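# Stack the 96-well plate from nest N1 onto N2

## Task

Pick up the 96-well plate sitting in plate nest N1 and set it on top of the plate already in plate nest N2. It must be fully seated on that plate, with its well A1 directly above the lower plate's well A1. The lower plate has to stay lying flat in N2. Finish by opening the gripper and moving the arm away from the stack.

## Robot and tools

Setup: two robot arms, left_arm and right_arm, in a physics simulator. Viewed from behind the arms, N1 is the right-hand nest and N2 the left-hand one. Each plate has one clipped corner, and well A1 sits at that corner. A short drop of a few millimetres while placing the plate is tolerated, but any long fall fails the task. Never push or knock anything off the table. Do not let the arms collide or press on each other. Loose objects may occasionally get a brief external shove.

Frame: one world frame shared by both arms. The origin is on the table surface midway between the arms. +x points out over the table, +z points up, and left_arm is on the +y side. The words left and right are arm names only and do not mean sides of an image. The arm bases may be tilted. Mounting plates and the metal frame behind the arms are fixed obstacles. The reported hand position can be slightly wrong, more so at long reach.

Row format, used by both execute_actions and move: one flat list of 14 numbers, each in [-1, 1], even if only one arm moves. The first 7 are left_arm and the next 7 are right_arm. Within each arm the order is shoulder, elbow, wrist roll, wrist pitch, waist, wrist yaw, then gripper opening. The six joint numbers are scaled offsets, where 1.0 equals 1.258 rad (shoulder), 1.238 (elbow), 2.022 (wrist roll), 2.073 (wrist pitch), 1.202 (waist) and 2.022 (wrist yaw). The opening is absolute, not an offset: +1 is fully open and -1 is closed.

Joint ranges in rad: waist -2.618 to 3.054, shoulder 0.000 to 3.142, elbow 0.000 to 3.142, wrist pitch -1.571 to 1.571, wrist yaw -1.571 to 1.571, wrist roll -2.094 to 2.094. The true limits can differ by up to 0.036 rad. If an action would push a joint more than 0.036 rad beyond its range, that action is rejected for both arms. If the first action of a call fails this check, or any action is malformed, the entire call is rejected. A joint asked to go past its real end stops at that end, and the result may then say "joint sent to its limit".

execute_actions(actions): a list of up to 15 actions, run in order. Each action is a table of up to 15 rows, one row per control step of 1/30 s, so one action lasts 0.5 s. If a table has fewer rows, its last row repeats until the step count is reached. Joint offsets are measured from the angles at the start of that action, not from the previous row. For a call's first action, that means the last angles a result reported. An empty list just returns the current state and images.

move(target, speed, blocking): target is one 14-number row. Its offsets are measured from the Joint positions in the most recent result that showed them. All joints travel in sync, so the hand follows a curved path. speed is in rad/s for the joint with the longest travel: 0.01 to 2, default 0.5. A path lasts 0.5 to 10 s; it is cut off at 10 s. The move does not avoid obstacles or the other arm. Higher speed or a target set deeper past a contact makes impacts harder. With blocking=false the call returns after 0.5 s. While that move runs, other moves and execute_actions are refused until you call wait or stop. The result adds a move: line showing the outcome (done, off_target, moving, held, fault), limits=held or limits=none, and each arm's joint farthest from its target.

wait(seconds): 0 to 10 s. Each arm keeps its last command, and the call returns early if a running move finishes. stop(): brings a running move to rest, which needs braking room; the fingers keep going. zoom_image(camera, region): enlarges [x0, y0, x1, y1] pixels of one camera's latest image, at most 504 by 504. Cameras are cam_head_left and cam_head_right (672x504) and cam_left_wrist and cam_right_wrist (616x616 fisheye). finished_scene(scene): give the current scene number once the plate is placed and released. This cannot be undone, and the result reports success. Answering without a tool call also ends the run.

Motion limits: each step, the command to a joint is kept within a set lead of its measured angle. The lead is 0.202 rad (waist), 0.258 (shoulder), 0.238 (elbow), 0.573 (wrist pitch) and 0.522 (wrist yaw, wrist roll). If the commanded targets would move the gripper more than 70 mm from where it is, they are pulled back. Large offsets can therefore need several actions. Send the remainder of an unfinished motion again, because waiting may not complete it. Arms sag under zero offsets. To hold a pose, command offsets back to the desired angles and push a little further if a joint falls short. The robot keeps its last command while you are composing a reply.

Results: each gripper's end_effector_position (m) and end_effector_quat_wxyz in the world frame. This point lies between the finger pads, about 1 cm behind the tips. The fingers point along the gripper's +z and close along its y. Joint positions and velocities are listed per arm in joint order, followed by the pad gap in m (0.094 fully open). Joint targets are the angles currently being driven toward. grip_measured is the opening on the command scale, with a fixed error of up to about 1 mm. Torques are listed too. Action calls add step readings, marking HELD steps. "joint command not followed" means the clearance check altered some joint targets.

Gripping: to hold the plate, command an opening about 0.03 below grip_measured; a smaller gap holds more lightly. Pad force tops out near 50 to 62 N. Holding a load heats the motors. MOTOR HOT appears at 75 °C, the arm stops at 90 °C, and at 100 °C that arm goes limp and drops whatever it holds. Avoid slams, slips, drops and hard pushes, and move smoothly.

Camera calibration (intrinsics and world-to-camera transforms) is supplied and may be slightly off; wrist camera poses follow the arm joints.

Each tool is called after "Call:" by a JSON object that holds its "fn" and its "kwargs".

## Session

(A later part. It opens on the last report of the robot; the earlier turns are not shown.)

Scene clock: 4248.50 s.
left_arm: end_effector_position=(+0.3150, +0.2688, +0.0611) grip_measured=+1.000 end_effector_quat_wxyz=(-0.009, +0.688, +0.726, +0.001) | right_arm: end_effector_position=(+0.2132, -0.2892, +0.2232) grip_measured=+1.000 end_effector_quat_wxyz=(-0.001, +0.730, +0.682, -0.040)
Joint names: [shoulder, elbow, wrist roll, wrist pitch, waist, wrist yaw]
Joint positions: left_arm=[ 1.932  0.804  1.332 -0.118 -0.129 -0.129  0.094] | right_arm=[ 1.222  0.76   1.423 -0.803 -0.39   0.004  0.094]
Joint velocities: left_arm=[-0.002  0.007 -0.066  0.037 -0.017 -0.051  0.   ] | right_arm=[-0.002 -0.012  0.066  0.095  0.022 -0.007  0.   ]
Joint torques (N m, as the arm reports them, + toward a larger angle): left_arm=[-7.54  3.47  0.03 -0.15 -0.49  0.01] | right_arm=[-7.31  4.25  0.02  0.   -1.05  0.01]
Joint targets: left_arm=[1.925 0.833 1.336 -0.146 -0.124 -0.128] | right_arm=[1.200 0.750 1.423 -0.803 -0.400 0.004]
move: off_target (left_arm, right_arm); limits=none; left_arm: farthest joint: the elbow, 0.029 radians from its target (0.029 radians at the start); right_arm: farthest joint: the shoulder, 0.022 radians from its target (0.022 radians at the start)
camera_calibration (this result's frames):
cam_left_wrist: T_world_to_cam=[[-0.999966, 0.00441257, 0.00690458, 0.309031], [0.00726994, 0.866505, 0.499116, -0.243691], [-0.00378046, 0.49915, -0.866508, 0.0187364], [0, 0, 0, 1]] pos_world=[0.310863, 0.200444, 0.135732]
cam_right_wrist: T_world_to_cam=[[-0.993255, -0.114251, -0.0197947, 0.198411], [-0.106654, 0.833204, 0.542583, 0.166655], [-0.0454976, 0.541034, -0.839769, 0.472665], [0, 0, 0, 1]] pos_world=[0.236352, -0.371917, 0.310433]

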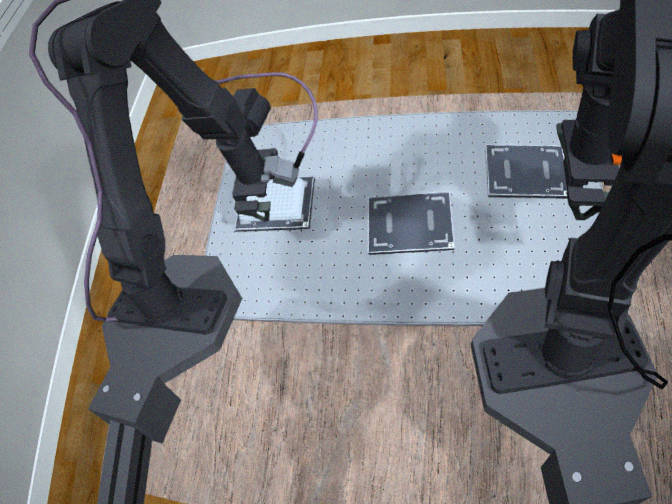

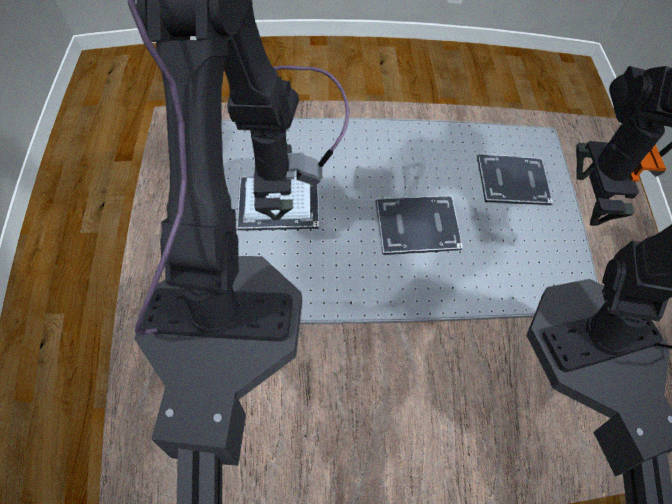

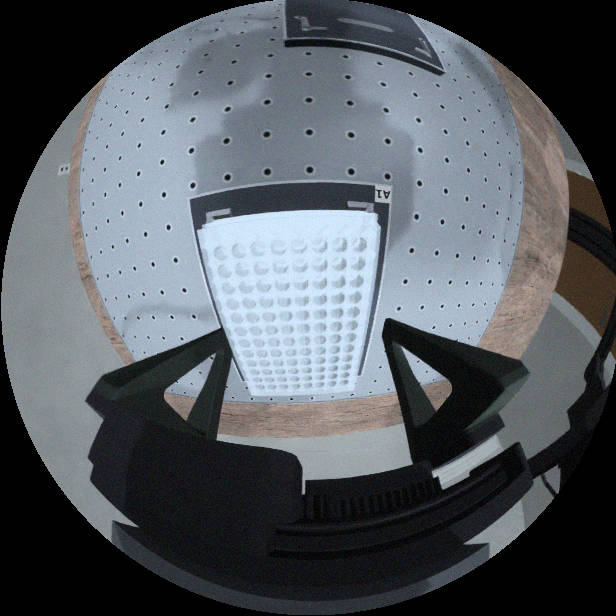

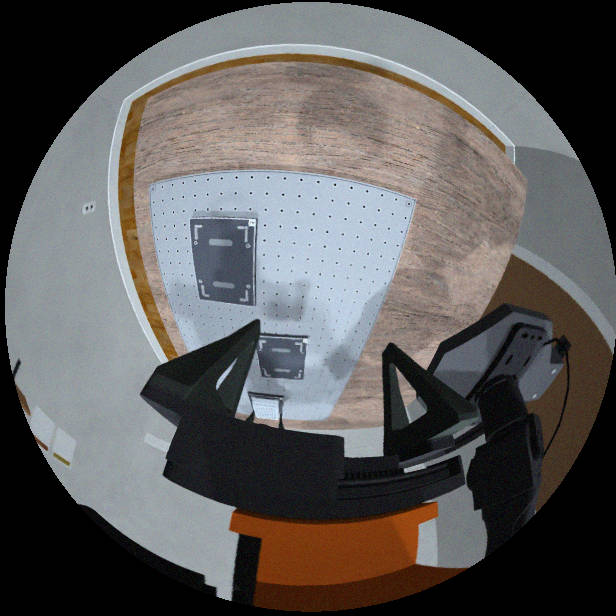

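Call:
{"fn": "execute_actions", "kwargs": {"actions": [[[-0.0056,0.024,0.002,0,0.004,0,1,-0.0175,-0.008,0,0,-0.008,0,1],[-0.0056,0.025,0.002,0,0.004,0,1,-0.0175,-0.008,0,0,-0.008,0,1],[-0.0056,0.026,0.002,0,0.004,0,1,-0.0175,-0.008,0,0,-0.008,0,1],[-0.0056,0.027,0.002,0,0.004,0,1,-0.0175,-0.008,0,0,-0.008,0,1],[-0.0056,0.028,0.002,0,0.004,0,1,-0.0175,-0.008,0,0,-0.008,0,1],[-0.0056,0.029,0.002,0,0.004,0,1,-0.0175,-0.008,0,0,-0.008,0,1],[-0.0056,0.030,0.002,0,0.004,0,1,-0.0175,-0.008,0,0,-0.008,0,1],[-0.0056,0.031,0.002,0,0.004,0,1,-0.0175,-0.008,0,0,-0.008,0,1],[-0.0056,0.032,0.002,0,0.004,0,1,-0.0175,-0.008,0,0,-0.008,0,1],[-0.0056,0.033,0.002,0,0.004,0,1,-0.0175,-0.008,0,0,-0.008,0,1],[-0.0056,0.034,0.002,0,0.004,0,1,-0.0175,-0.008,0,0,-0.008,0,1],[-0.0056,0.035,0.002,0,0.004,0,1,-0.0175,-0.008,0,0,-0.008,0,1]]]}}

Scene clock: 4268.30 s.
left_arm: end_effector_position=(+0.3241, +0.2673, +0.0627) grip_measured=+1.000 end_effector_quat_wxyz=(-0.001, +0.687, +0.727, +0.006) | right_arm: end_effector_position=(+0.2132, -0.2892, +0.2232) grip_measured=+1.000 end_effector_quat_wxyz=(-0.001, +0.730, +0.682, -0.040)
Joint names: [shoulder, elbow, wrist roll, wrist pitch, waist, wrist yaw]
Joint positions: left_arm=[ 1.932  0.822  1.332 -0.117 -0.129 -0.129  0.094] | right_arm=[ 1.222  0.76   1.423 -0.803 -0.39   0.004  0.094]
Joint velocities: left_arm=[-0.012  0.017  0.007  0.037  0.002 -0.051  0.   ] | right_arm=[-0.007  0.002  0.037 -0.037 -0.017 -0.081  0.   ]
Joint torques (N m, as the arm reports them, + toward a larger angle): left_arm=[-7.64  3.37  0.03  0.12 -0.51  0.01] | right_arm=[-7.31  4.28  0.01  0.   -1.05  0.01]
Joint targets: left_arm=[1.925 0.847 1.336 -0.118 -0.124 -0.129] | right_arm=[1.200 0.750 1.423 -0.803 -0.400 0.004]
Step readings (joint positions):
0: left_arm=[1.932 0.804 1.332 -0.118 -0.129 -0.129] | right_arm=[1.222 0.760 1.423 -0.803 -0.390 0.004]
1: left_arm=[1.932 0.804 1.332 -0.117 -0.129 -0.129] | right_arm=[1.222 0.760 1.423 -0.803 -0.390 0.004]
2: left_arm=[1.932 0.804 1.332 -0.117 -0.129 -0.129] | right_arm=[1.222 0.760 1.423 -0.803 -0.390 0.004]
4: left_arm=[1.932 0.804 1.332 -0.117 -0.129 -0.129] | right_arm=[1.222 0.760 1.423 -0.803 -0.390 0.004]
8: left_arm=[1.932 0.812 1.332 -0.117 -0.129 -0.129] | right_arm=[1.222 0.760 1.423 -0.803 -0.390 0.004]
15: Joint positions above
camera_calibration (this result's frames):
cam_left_wrist: T_world_to_cam=[[-0.999925, 0.00211255, -0.0121025, 0.319932], [-0.00416999, 0.868261, 0.49609, -0.239827], [0.0115561, 0.496103, -0.868187, 0.0168476], [0, 0, 0, 1]] pos_world=[0.318713, 0.199198, 0.137474]
cam_right_wrist: T_world_to_cam=[[-0.993255, -0.114251, -0.0197947, 0.198411], [-0.106654, 0.833204, 0.542583, 0.166655], [-0.0454976, 0.541034, -0.839769, 0.472665], [0, 0, 0, 1]] pos_world=[0.236352, -0.371917, 0.310433]

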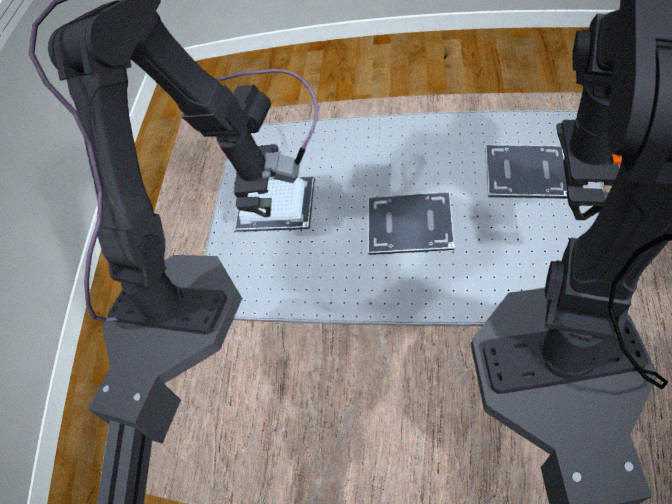

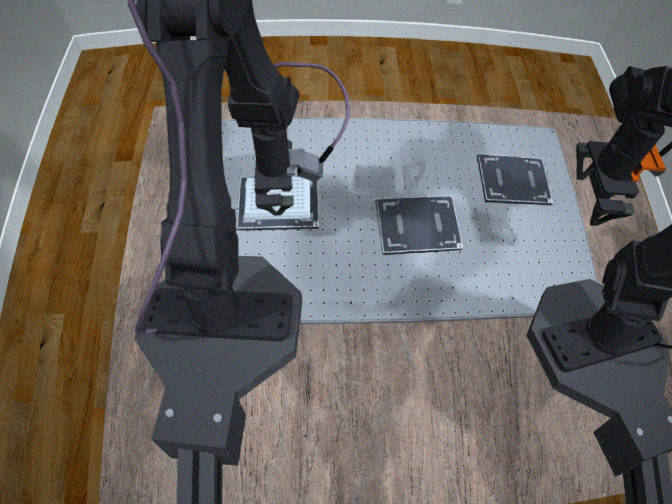

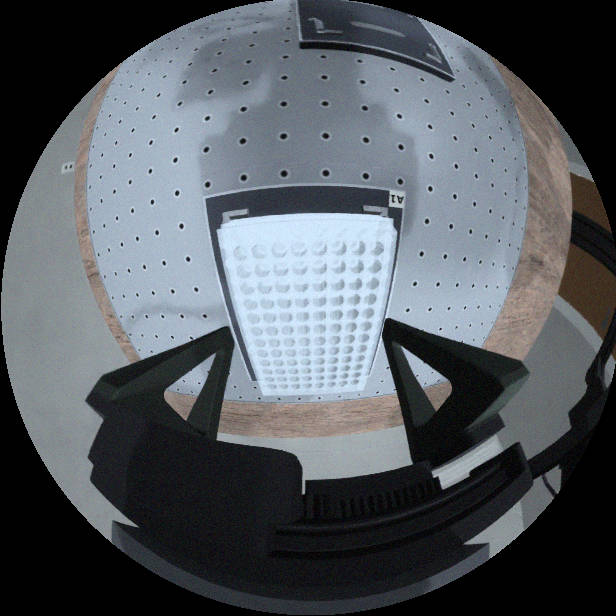

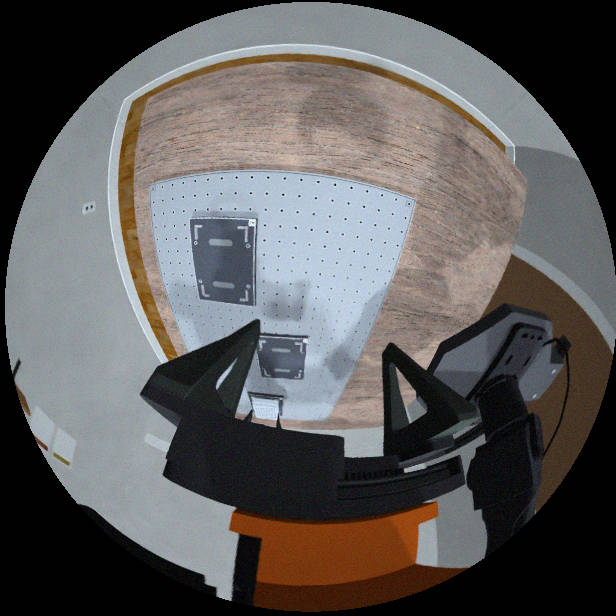

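Call:
{"fn": "execute_actions", "kwargs": {"actions": [[[-0.005,0.005,0.002,0.002,0.004,0,0.90,-0.0175,-0.008,0,0,-0.008,0,1],[-0.005,0.005,0.002,0.003,0.004,0,0.85,-0.0175,-0.008,0,0,-0.008,0,1],[-0.005,0.005,0.002,0.004,0.004,0,0.80,-0.0175,-0.008,0,0,-0.008,0,1],[-0.005,0.005,0.002,0.005,0.004,0,0.77,-0.0175,-0.008,0,0,-0.008,0,1],[-0.005,0.005,0.002,0.006,0.004,0,0.77,-0.0175,-0.008,0,0,-0.008,0,1],[0.018,0.005,0.002,0.007,0.004,0,0.77,-0.0175,-0.008,0,0,-0.008,0,1],[0.018,0.005,0.002,0.008,0.004,0,0.77,-0.0175,-0.008,0,0,-0.008,0,1],[0.018,0.005,0.002,0.009,0.004,0,0.77,-0.0175,-0.008,0,0,-0.008,0,1],[0.019,0.005,0.002,0.010,0.004,0,0.77,-0.0175,-0.008,0,0,-0.008,0,1],[0.020,0.005,0.002,0.010,0.004,0,0.77,-0.0175,-0.008,0,0,-0.008,0,1],[0.021,0.005,0.002,0.010,0.004,0,0.77,-0.0175,-0.008,0,0,-0.008,0,1],[0.022,0.005,0.002,0.010,0.004,0,0.77,-0.0175,-0.008,0,0,-0.008,0,1]]]}}

Scene clock: 4284.80 s.
left_arm: end_effector_position=(+0.3231, +0.2673, +0.0593) grip_measured=+0.773 end_effector_quat_wxyz=(-0.002, +0.687, +0.727, +0.006) | right_arm: end_effector_position=(+0.2132, -0.2892, +0.2232) grip_measured=+1.000 end_effector_quat_wxyz=(-0.001, +0.730, +0.682, -0.040)
Joint names: [shoulder, elbow, wrist roll, wrist pitch, waist, wrist yaw]
Joint positions: left_arm=[ 1.945  0.822  1.332 -0.106 -0.129 -0.13   0.083] | right_arm=[ 1.222  0.76   1.423 -0.803 -0.39   0.004  0.094]
Joint velocities: left_arm=[-0.002  0.007  0.066 -0.007 -0.022  0.022 -0.   ] | right_arm=[-0.002  0.002  0.022  0.007 -0.017 -0.007  0.   ]
Joint torques (N m, as the arm reports them, + toward a larger angle): left_arm=[-6.16  2.04  0.04  0.23 -0.57 -0.01] | right_arm=[-7.32  4.26  0.01  0.   -1.04  0.02]
Joint targets: left_arm=[1.960 0.829 1.336 -0.096 -0.124 -0.129] | right_arm=[1.200 0.750 1.423 -0.803 -0.400 0.004]
Step readings (joint positions):
0: left_arm=[1.932 0.822 1.332 -0.117 -0.129 -0.129] | right_arm=[1.222 0.760 1.423 -0.803 -0.390 0.004]
1: left_arm=[1.932 0.822 1.332 -0.117 -0.129 -0.129] | right_arm=[1.222 0.760 1.423 -0.803 -0.390 0.004]
2: left_arm=[1.932 0.822 1.332 -0.117 -0.129 -0.129] | right_arm=[1.222 0.760 1.423 -0.803 -0.390 0.004]
4: left_arm=[1.932 0.822 1.332 -0.117 -0.129 -0.129] | right_arm=[1.222 0.760 1.423 -0.803 -0.390 0.004]
8: left_arm=[1.940 0.822 1.332 -0.112 -0.129 -0.130] | right_arm=[1.222 0.760 1.423 -0.803 -0.390 0.004]
15: Joint positions above
camera_calibration (this result's frames):
cam_left_wrist: T_world_to_cam=[[-0.999942, 0.0023517, -0.0105136, 0.31878], [-0.00319305, 0.867345, 0.497698, -0.238326], [0.0102894, 0.497702, -0.867287, 0.0137843], [0, 0, 0, 1]] pos_world=[0.317859, 0.199101, 0.133921]
cam_right_wrist: T_world_to_cam=[[-0.993255, -0.114251, -0.0197947, 0.198411], [-0.106654, 0.833204, 0.542583, 0.166655], [-0.0454976, 0.541034, -0.839769, 0.472665], [0, 0, 0, 1]] pos_world=[0.236352, -0.371917, 0.310433]

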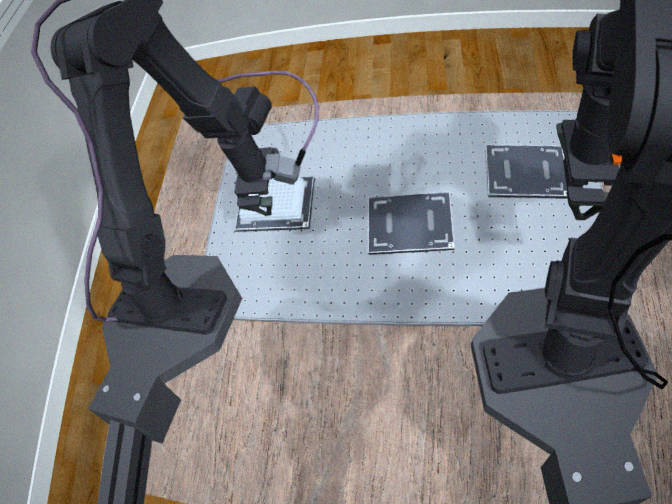

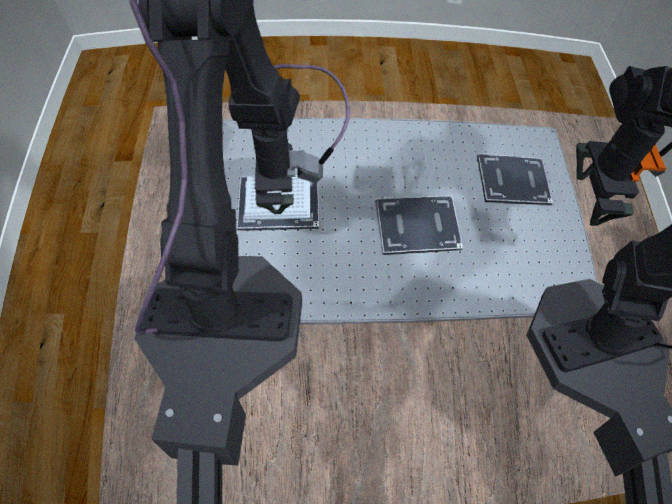

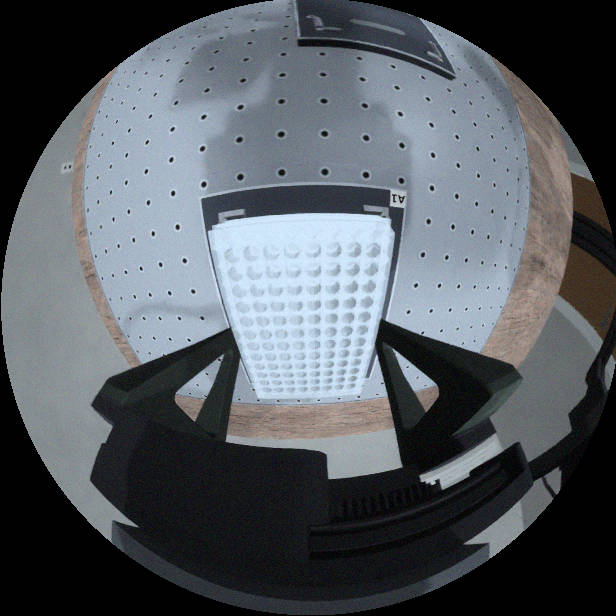

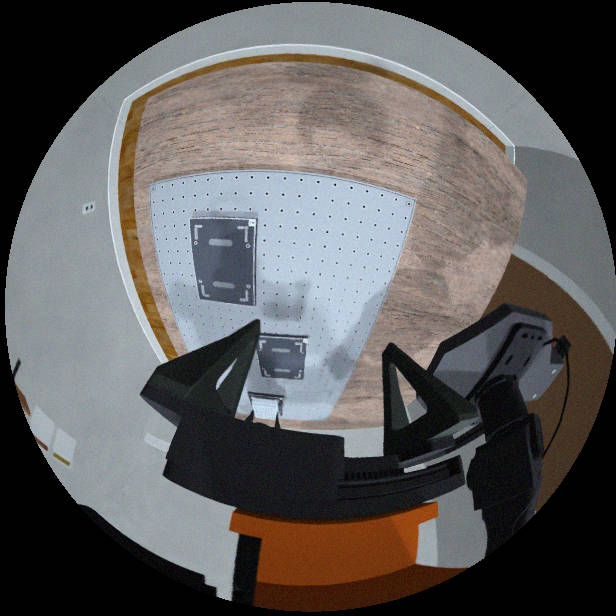

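Call:
{"fn": "execute_actions", "kwargs": {"actions": [[[0.016,0.005,0.002,0.005,0.004,0,0.77,-0.0175,-0.008,0,0,-0.008,0,1],[0.018,0.005,0.002,0.005,0.004,0,0.77,-0.0175,-0.008,0,0,-0.008,0,1],[0.020,0.005,0.002,0.005,0.004,0,0.77,-0.0175,-0.008,0,0,-0.008,0,1],[0.021,0.005,0.002,0.005,0.004,0,0.77,-0.0175,-0.008,0,0,-0.008,0,1],[0.022,0.005,0.002,0.005,0.004,0,0.77,-0.0175,-0.008,0,0,-0.008,0,1],[0.023,0.005,0.002,0.005,0.004,0,0.77,-0.0175,-0.008,0,0,-0.008,0,1],[0.024,0.005,0.002,0.005,0.004,0,0.77,-0.0175,-0.008,0,0,-0.008,0,1]]]}}

Scene clock: 4292.80 s.
left_arm: end_effector_position=(+0.3230, +0.2673, +0.0589) grip_measured=+0.773 end_effector_quat_wxyz=(-0.002, +0.687, +0.727, +0.006) | right_arm: end_effector_position=(+0.2132, -0.2892, +0.2232) grip_measured=+1.000 end_effector_quat_wxyz=(-0.001, +0.730, +0.682, -0.040)
Joint names: [shoulder, elbow, wrist roll, wrist pitch, waist, wrist yaw]
Joint positions: left_arm=[ 1.947  0.822  1.332 -0.104 -0.129 -0.131  0.083] | right_arm=[ 1.222  0.76   1.423 -0.803 -0.39   0.004  0.094]
Joint velocities: left_arm=[ 0.027 -0.017 -0.007 -0.051  0.002 -0.037 -0.001] | right_arm=[-0.007 -0.007  0.007 -0.007 -0.032 -0.037  0.   ]
Joint torques (N m, as the arm reports them, + toward a larger angle): left_arm=[-5.2   2.01  0.03  0.23 -0.51  0.01] | right_arm=[-7.3   4.27  0.01  0.   -1.07  0.01]
Joint targets: left_arm=[1.975 0.829 1.336 -0.095 -0.124 -0.130] | right_arm=[1.200 0.750 1.423 -0.803 -0.400 0.004]
Step readings (joint positions):
0: left_arm=[1.945 0.822 1.332 -0.106 -0.129 -0.130] | right_arm=[1.222 0.760 1.423 -0.803 -0.390 0.004]
1: left_arm=[1.945 0.822 1.332 -0.106 -0.129 -0.130] | right_arm=[1.222 0.760 1.423 -0.803 -0.390 0.004]
2: left_arm=[1.945 0.822 1.332 -0.106 -0.129 -0.130] | right_arm=[1.222 0.760 1.423 -0.803 -0.390 0.004]
4: left_arm=[1.947 0.822 1.332 -0.104 -0.129 -0.131] | right_arm=[1.222 0.760 1.423 -0.803 -0.390 0.004]
8: left_arm=[1.947 0.822 1.332 -0.104 -0.129 -0.131] | right_arm=[1.222 0.760 1.423 -0.803 -0.390 0.004]
15: Joint positions above
camera_calibration (this result's frames):
cam_left_wrist: T_world_to_cam=[[-0.999945, 0.00240008, -0.0102095, 0.318601], [-0.0030042, 0.867124, 0.498084, -0.238198], [0.0100484, 0.498087, -0.867069, 0.0133839], [0, 0, 0, 1]] pos_world=[0.317733, 0.199116, 0.1335]
cam_right_wrist: T_world_to_cam=[[-0.993255, -0.114251, -0.0197947, 0.198411], [-0.106654, 0.833204, 0.542583, 0.166655], [-0.0454976, 0.541034, -0.839769, 0.472665], [0, 0, 0, 1]] pos_world=[0.236352, -0.371917, 0.310433]

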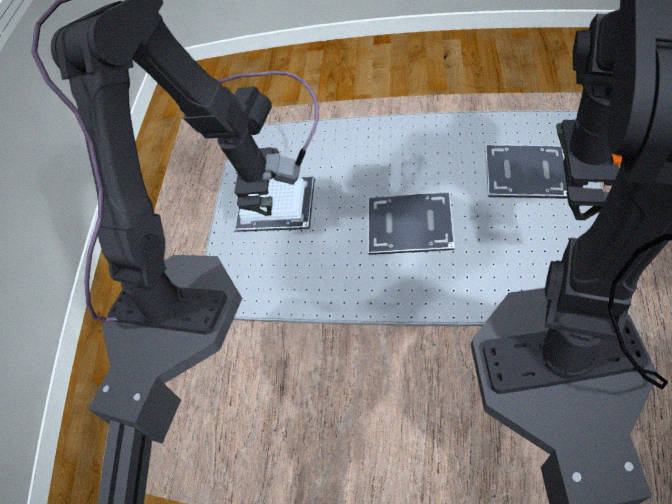

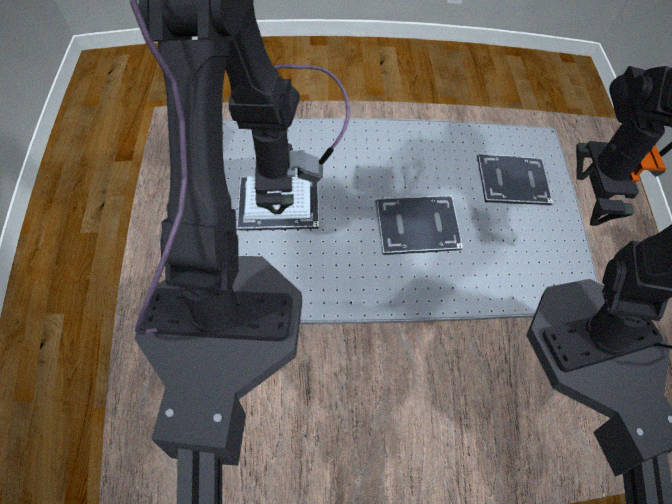

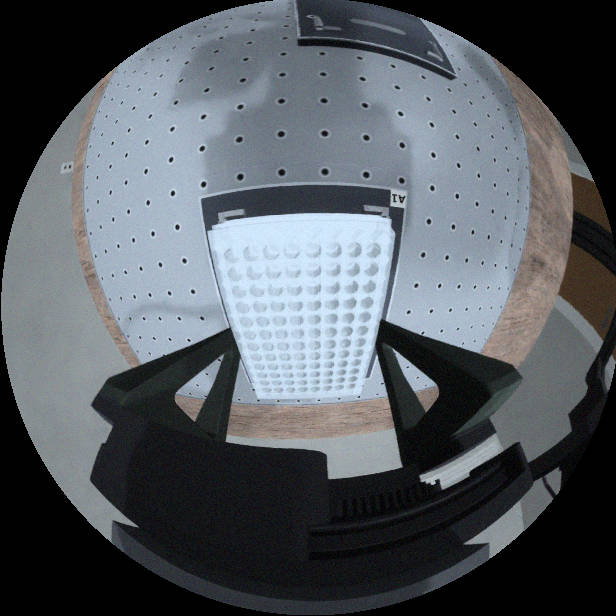

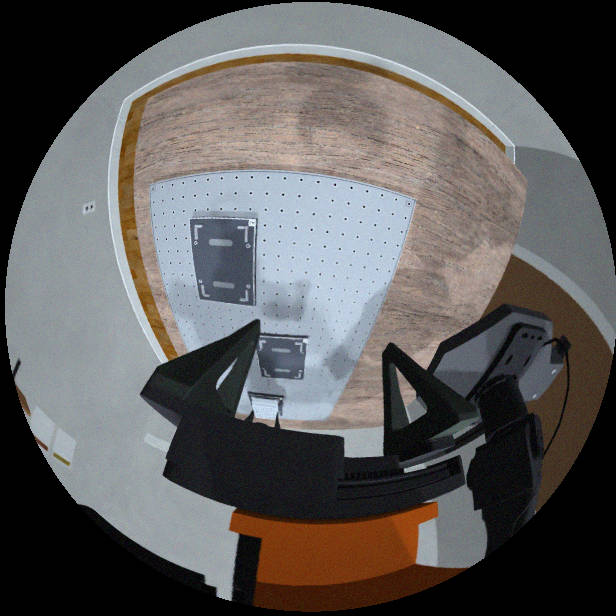

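Call:
{"fn": "execute_actions", "kwargs": {"actions": [[[0.012,0.005,0.002,0.003,0.004,0,0.80,-0.0175,-0.008,0,0,-0.008,0,1],[0.006,0.005,0.002,0.003,0.004,0,0.85,-0.0175,-0.008,0,0,-0.008,0,1],[0.0,0.005,0.002,0.003,0.004,0,0.92,-0.0175,-0.008,0,0,-0.008,0,1],[-0.005,0.005,0.002,0.003,0.004,0,1.0,-0.0175,-0.008,0,0,-0.008,0,1]],[[-0.010,0.005,0.002,0.002,0.004,0,1.0,-0.0175,-0.008,0,0,-0.008,0,1],[-0.015,0.005,0.002,0.000,0.004,0,1.0,-0.0175,-0.008,0,0,-0.008,0,1],[-0.018,0.005,0.002,-0.002,0.004,0,1.0,-0.0175,-0.008,0,0,-0.008,0,1],[-0.021,0.005,0.002,-0.004,0.004,0,1.0,-0.0175,-0.008,0,0,-0.008,0,1],[-0.024,0.005,0.002,-0.006,0.004,0,1.0,-0.0175,-0.008,0,0,-0.008,0,1],[-0.027,0.005,0.002,-0.008,0.004,0,1.0,-0.0175,-0.008,0,0,-0.008,0,1],[-0.030,0.005,0.002,-0.010,0.004,0,1.0,-0.0175,-0.008,0,0,-0.008,0,1],[-0.033,0.005,0.002,-0.012,0.004,0,1.0,-0.0175,-0.008,0,0,-0.008,0,1],[-0.036,0.005,0.002,-0.014,0.004,0,1.0,-0.0175,-0.008,0,0,-0.008,0,1],[-0.039,0.005,0.002,-0.015,0.004,0,1.0,-0.0175,-0.008,0,0,-0.008,0,1],[-0.042,0.005,0.002,-0.016,0.004,0,1.0,-0.0175,-0.008,0,0,-0.008,0,1]]]}}

Scene clock: 4303.33 s.
left_arm: end_effector_position=(+0.3283, +0.2675, +0.0670) grip_measured=+1.000 end_effector_quat_wxyz=(+0.004, +0.686, +0.727, +0.011) | right_arm: end_effector_position=(+0.2132, -0.2892, +0.2232) grip_measured=+1.000 end_effector_quat_wxyz=(-0.001, +0.730, +0.682, -0.040)
Joint names: [shoulder, elbow, wrist roll, wrist pitch, waist, wrist yaw]
Joint positions: left_arm=[ 1.916  0.822  1.332 -0.119 -0.129 -0.132  0.094] | right_arm=[ 1.222  0.76   1.423 -0.803 -0.39   0.004  0.094]
Joint velocities: left_arm=[-0.007  0.007 -0.022  0.066  0.012  0.022  0.   ] | right_arm=[-0.002 -0.002 -0.022  0.007  0.027  0.022  0.   ]
Joint torques (N m, as the arm reports them, + toward a larger angle): left_arm=[-8.56  2.23  0.03  0.02 -0.51  0.01] | right_arm=[-7.33  4.27  0.01  0.01 -1.06  0.01]
Joint targets: left_arm=[1.894 0.829 1.336 -0.138 -0.124 -0.132] | right_arm=[1.200 0.750 1.423 -0.803 -0.400 0.004]
Step readings (joint positions; steps 1 to 15: 1st action; 16 to 30: 2nd action):
0: left_arm=[1.947 0.822 1.332 -0.104 -0.129 -0.131] | right_arm=[1.222 0.760 1.423 -0.803 -0.390 0.004]
1: left_arm=[1.947 0.822 1.332 -0.104 -0.129 -0.131] | right_arm=[1.222 0.760 1.423 -0.803 -0.390 0.004]
2: left_arm=[1.947 0.822 1.332 -0.105 -0.129 -0.131] | right_arm=[1.222 0.760 1.423 -0.803 -0.390 0.004]
4: left_arm=[1.947 0.822 1.332 -0.108 -0.129 -0.131] | right_arm=[1.222 0.760 1.423 -0.803 -0.390 0.004]
8: left_arm=[1.947 0.822 1.332 -0.106 -0.129 -0.132] | right_arm=[1.222 0.760 1.423 -0.803 -0.390 0.004]
15: left_arm=[1.947 0.822 1.332 -0.105 -0.129 -0.132] | right_arm=[1.222 0.760 1.423 -0.803 -0.390 0.004]
16: left_arm=[1.947 0.822 1.332 -0.105 -0.129 -0.132] | right_arm=[1.222 0.760 1.423 -0.803 -0.390 0.004]
17: left_arm=[1.947 0.822 1.332 -0.105 -0.129 -0.132] | right_arm=[1.222 0.760 1.423 -0.803 -0.390 0.004]
19: left_arm=[1.947 0.822 1.332 -0.105 -0.129 -0.132] | right_arm=[1.222 0.760 1.423 -0.803 -0.390 0.004]
23: left_arm=[1.940 0.822 1.332 -0.110 -0.129 -0.132] | right_arm=[1.222 0.760 1.423 -0.803 -0.390 0.004]
30: Joint positions above
camera_calibration (this result's frames):
cam_left_wrist: T_world_to_cam=[[-0.999642, 0.000373178, -0.0267365, 0.32555], [-0.012941, 0.868246, 0.495966, -0.239229], [0.0233989, 0.496134, -0.86793, 0.0164921], [0, 0, 0, 1]] pos_world=[0.321952, 0.199406, 0.141667]
cam_right_wrist: T_world_to_cam=[[-0.993255, -0.114251, -0.0197947, 0.198411], [-0.106654, 0.833204, 0.542583, 0.166655], [-0.0454976, 0.541034, -0.839769, 0.472665], [0, 0, 0, 1]] pos_world=[0.236352, -0.371917, 0.310433]

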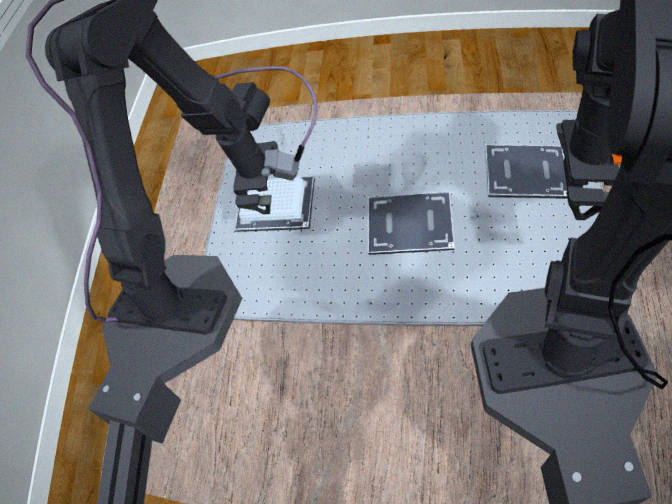

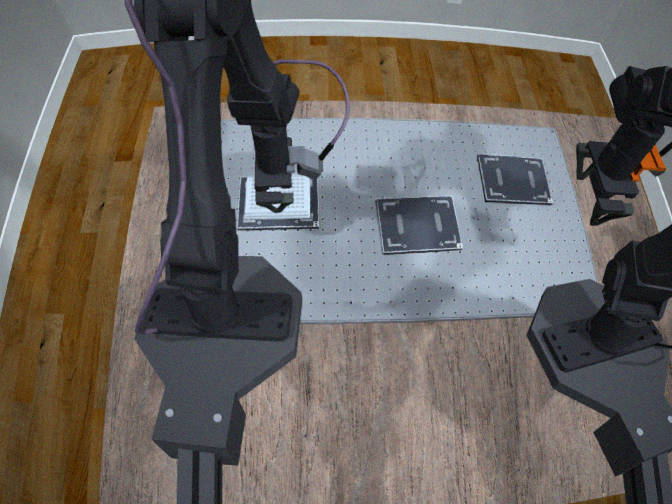

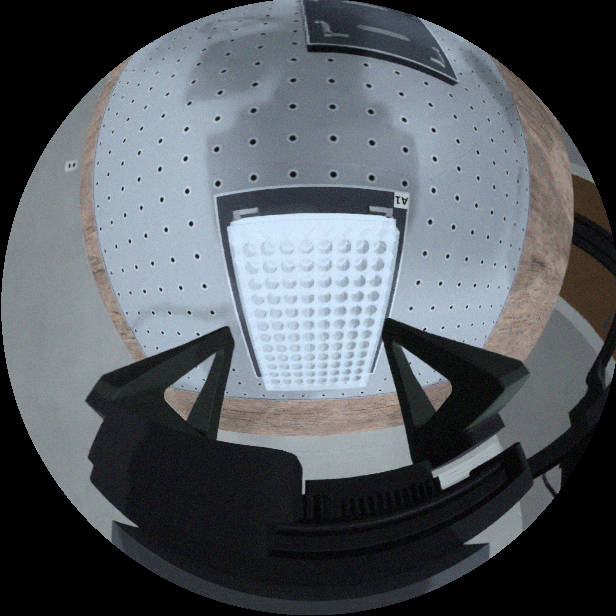

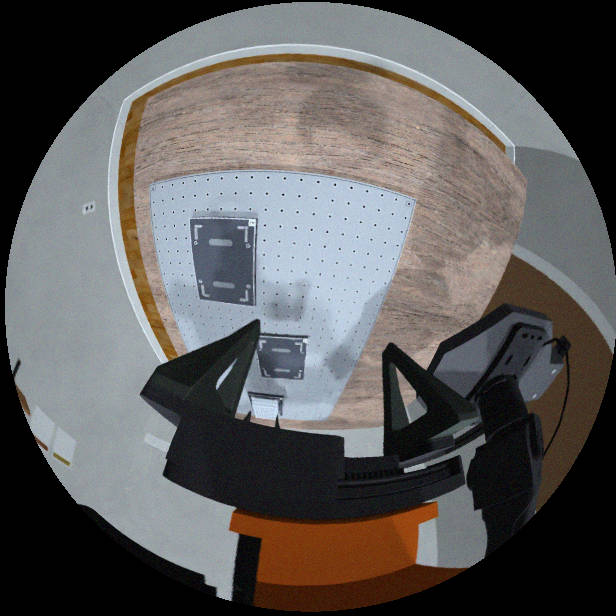

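Call:
{"fn": "move", "kwargs": {"target": [-0.108,0.005,0.002,-0.075,0.004,0,1.0,-0.0175,-0.008,0,0,-0.008,0,1], "speed": 0.25}}

Call:
{"fn": "zoom_image", "kwargs": {"camera": "cam_left_wrist", "region": [220, 170, 410, 370]}}

Scene clock: 4313.47 s.
left_arm: end_effector_position=(+0.3240, +0.2719, +0.0967) grip_measured=+1.000 end_effector_quat_wxyz=(-0.007, +0.687, +0.726, +0.004) | right_arm: end_effector_position=(+0.2132, -0.2892, +0.2232) grip_measured=+1.000 end_effector_quat_wxyz=(-0.001, +0.730, +0.682, -0.040)
Joint names: [shoulder, elbow, wrist roll, wrist pitch, waist, wrist yaw]
Joint positions: left_arm=[ 1.801  0.822  1.332 -0.261 -0.129 -0.132  0.094] | right_arm=[ 1.222  0.76   1.423 -0.803 -0.39   0.004  0.094]
Joint velocities: left_arm=[-0.002 -0.012 -0.022 -0.022 -0.007 -0.066  0.   ] | right_arm=[-0.017  0.007 -0.037 -0.051 -0.022 -0.037  0.   ]
Joint torques (N m, as the arm reports them, + toward a larger angle): left_arm=[-8.34  2.63  0.03 -0.03 -0.45  0.  ] | right_arm=[-7.33  4.22  0.01  0.01 -1.03  0.01]
Joint targets: left_arm=[1.780 0.829 1.336 -0.275 -0.124 -0.132] | right_arm=[1.200 0.750 1.423 -0.803 -0.400 0.004]
move: off_target (left_arm, right_arm); limits=none; left_arm: farthest joint: the shoulder, 0.021 radians from its target (0.136 radians at the start); right_arm: farthest joint: the shoulder, 0.022 radians from its target (0.022 radians at the start)
camera_calibration (this result's frames):
cam_left_wrist: T_world_to_cam=[[-0.999993, 0.00362837, -0.000284482, 0.318745], [0.00299918, 0.865818, 0.50035, -0.262769], [0.00206176, 0.500346, -0.865823, 0.0458019], [0, 0, 0, 1]] pos_world=[0.319436, 0.203436, 0.171223]
cam_right_wrist: T_world_to_cam=[[-0.993255, -0.114251, -0.0197947, 0.198411], [-0.106654, 0.833204, 0.542583, 0.166655], [-0.0454976, 0.541034, -0.839769, 0.472665], [0, 0, 0, 1]] pos_world=[0.236352, -0.371917, 0.310433]

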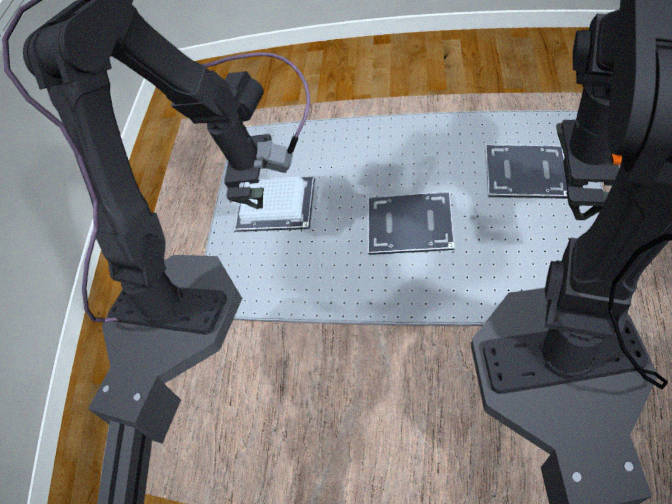

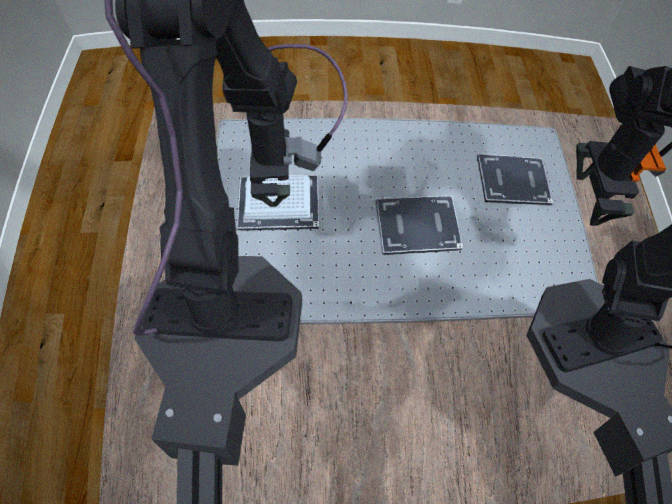

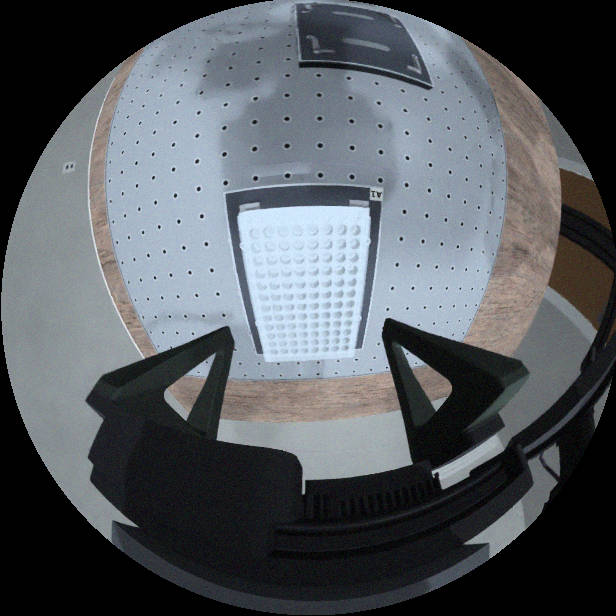

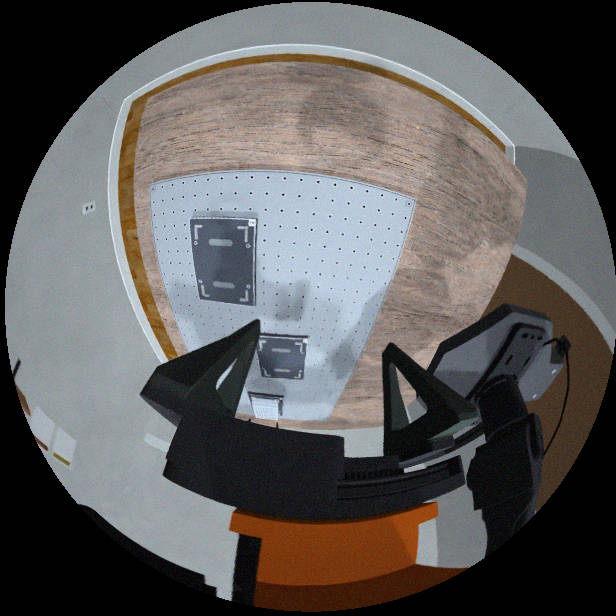

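Region (220, 170, 410, 370) of cam_left_wrist's 616x616 image, scaled by 2.520, with more detail than that image has; it fills the left 479 columns of this view, and the rest is white.

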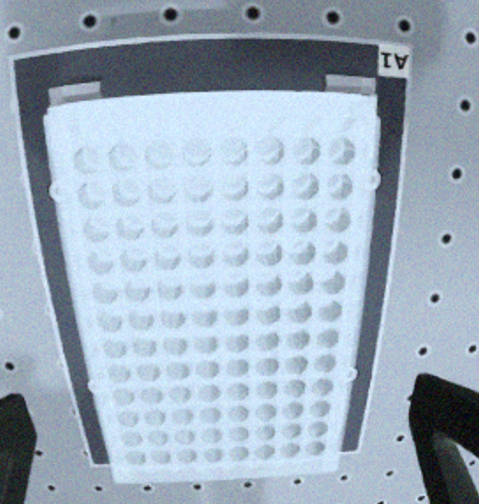

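Call:
{"fn": "move", "kwargs": {"target": [-0.44,-0.05,0,-0.26,0.2,0,1.0,-0.0175,-0.008,0,0,-0.008,0,1], "speed": 0.5}}

Call:
{"fn": "zoom_image", "kwargs": {"camera": "cam_head_left", "region": [225, 160, 325, 240]}}

Call:
{"fn": "zoom_image", "kwargs": {"camera": "cam_head_right", "region": [225, 160, 330, 240]}}

Scene clock: 4325.07 s.
left_arm: end_effector_position=(+0.2754, +0.3558, +0.2171) grip_measured=+1.000 end_effector_quat_wxyz=(-0.053, +0.605, +0.795, +0.018) | right_arm: end_effector_position=(+0.2132, -0.2892, +0.2232) grip_measured=+1.000 end_effector_quat_wxyz=(-0.001, +0.730, +0.682, -0.040)
Joint names: [shoulder, elbow, wrist roll, wrist pitch, waist, wrist yaw]
Joint positions: left_arm=[ 1.266  0.778  1.332 -0.785  0.104 -0.133  0.094] | right_arm=[ 1.222  0.76   1.423 -0.803 -0.39   0.004  0.094]
Joint velocities: left_arm=[ 0.007 -0.017  0.007  0.037 -0.002 -0.037  0.   ] | right_arm=[-0.012  0.007 -0.037  0.066  0.002 -0.051  0.   ]
Joint torques (N m, as the arm reports them, + toward a larger angle): left_arm=[-6.07  2.7   0.   -0.08  0.36 -0.02] | right_arm=[-7.32  4.27  0.01  0.   -1.02  0.  ]
Joint targets: left_arm=[1.247 0.760 1.332 -0.800 0.112 -0.132] | right_arm=[1.200 0.750 1.423 -0.803 -0.400 0.004]
move: off_target (right_arm); limits=none; left_arm: farthest joint: the shoulder, 0.019 radians from its target (0.553 radians at the start); right_arm: farthest joint: the shoulder, 0.022 radians from its target (0.022 radians at the start)
camera_calibration (this result's frames):
cam_left_wrist: T_world_to_cam=[[-0.976701, -0.211511, 0.0363083, 0.332013], [-0.152697, 0.803813, 0.574951, -0.3468], [-0.150793, 0.556011, -0.817382, 0.119917], [0, 0, 0, 1]] pos_world=[0.289404, 0.282311, 0.285356]
cam_right_wrist: T_world_to_cam=[[-0.993255, -0.114251, -0.0197947, 0.198411], [-0.106654, 0.833204, 0.542583, 0.166655], [-0.0454976, 0.541034, -0.839769, 0.472665], [0, 0, 0, 1]] pos_world=[0.236352, -0.371917, 0.310433]

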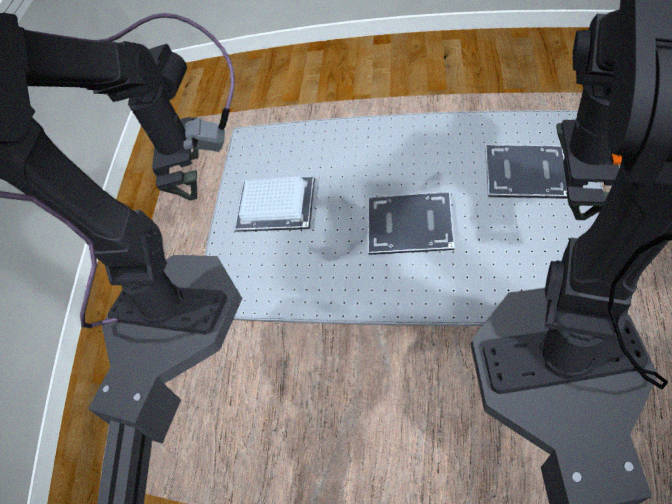

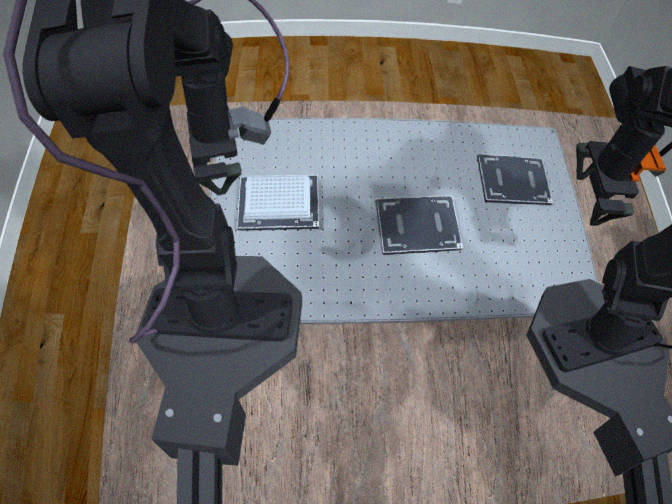

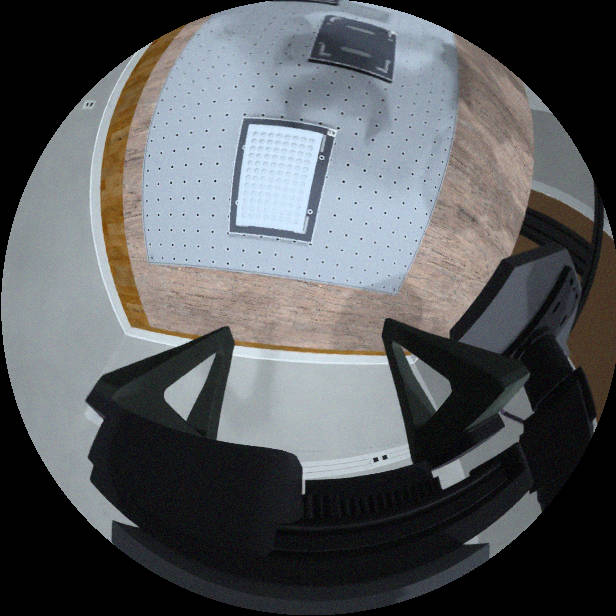

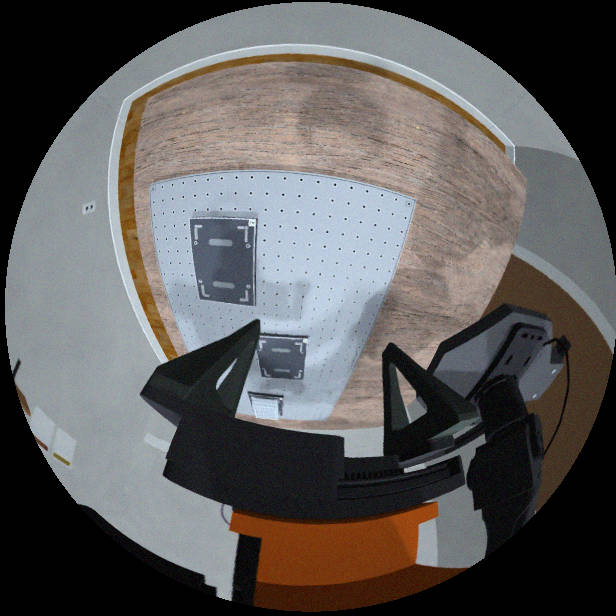

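Region (225, 160, 325, 240) of cam_head_left's 672x504 image, scaled by 5.040, with more detail than that image has; it fills the top 403 rows of this view, and the rest is white.

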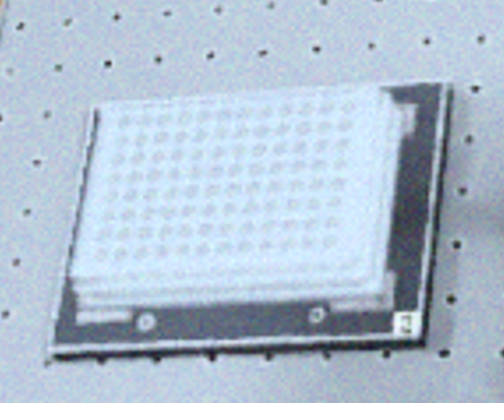

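Region (225, 160, 330, 240) of cam_head_right's 672x504 image, scaled by 4.800, with more detail than that image has; it fills the top 384 rows of this view, and the rest is white.

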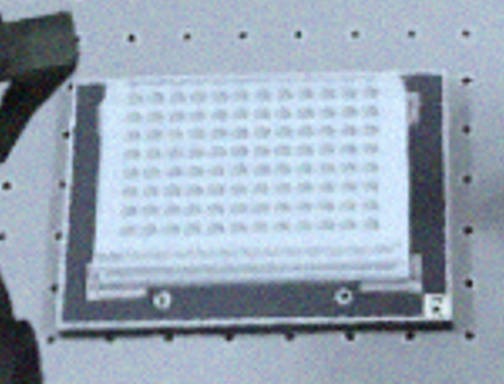

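Call:
{"fn": "finished_scene", "kwargs": {"scene": 2}}

The scene is finished: the task was done.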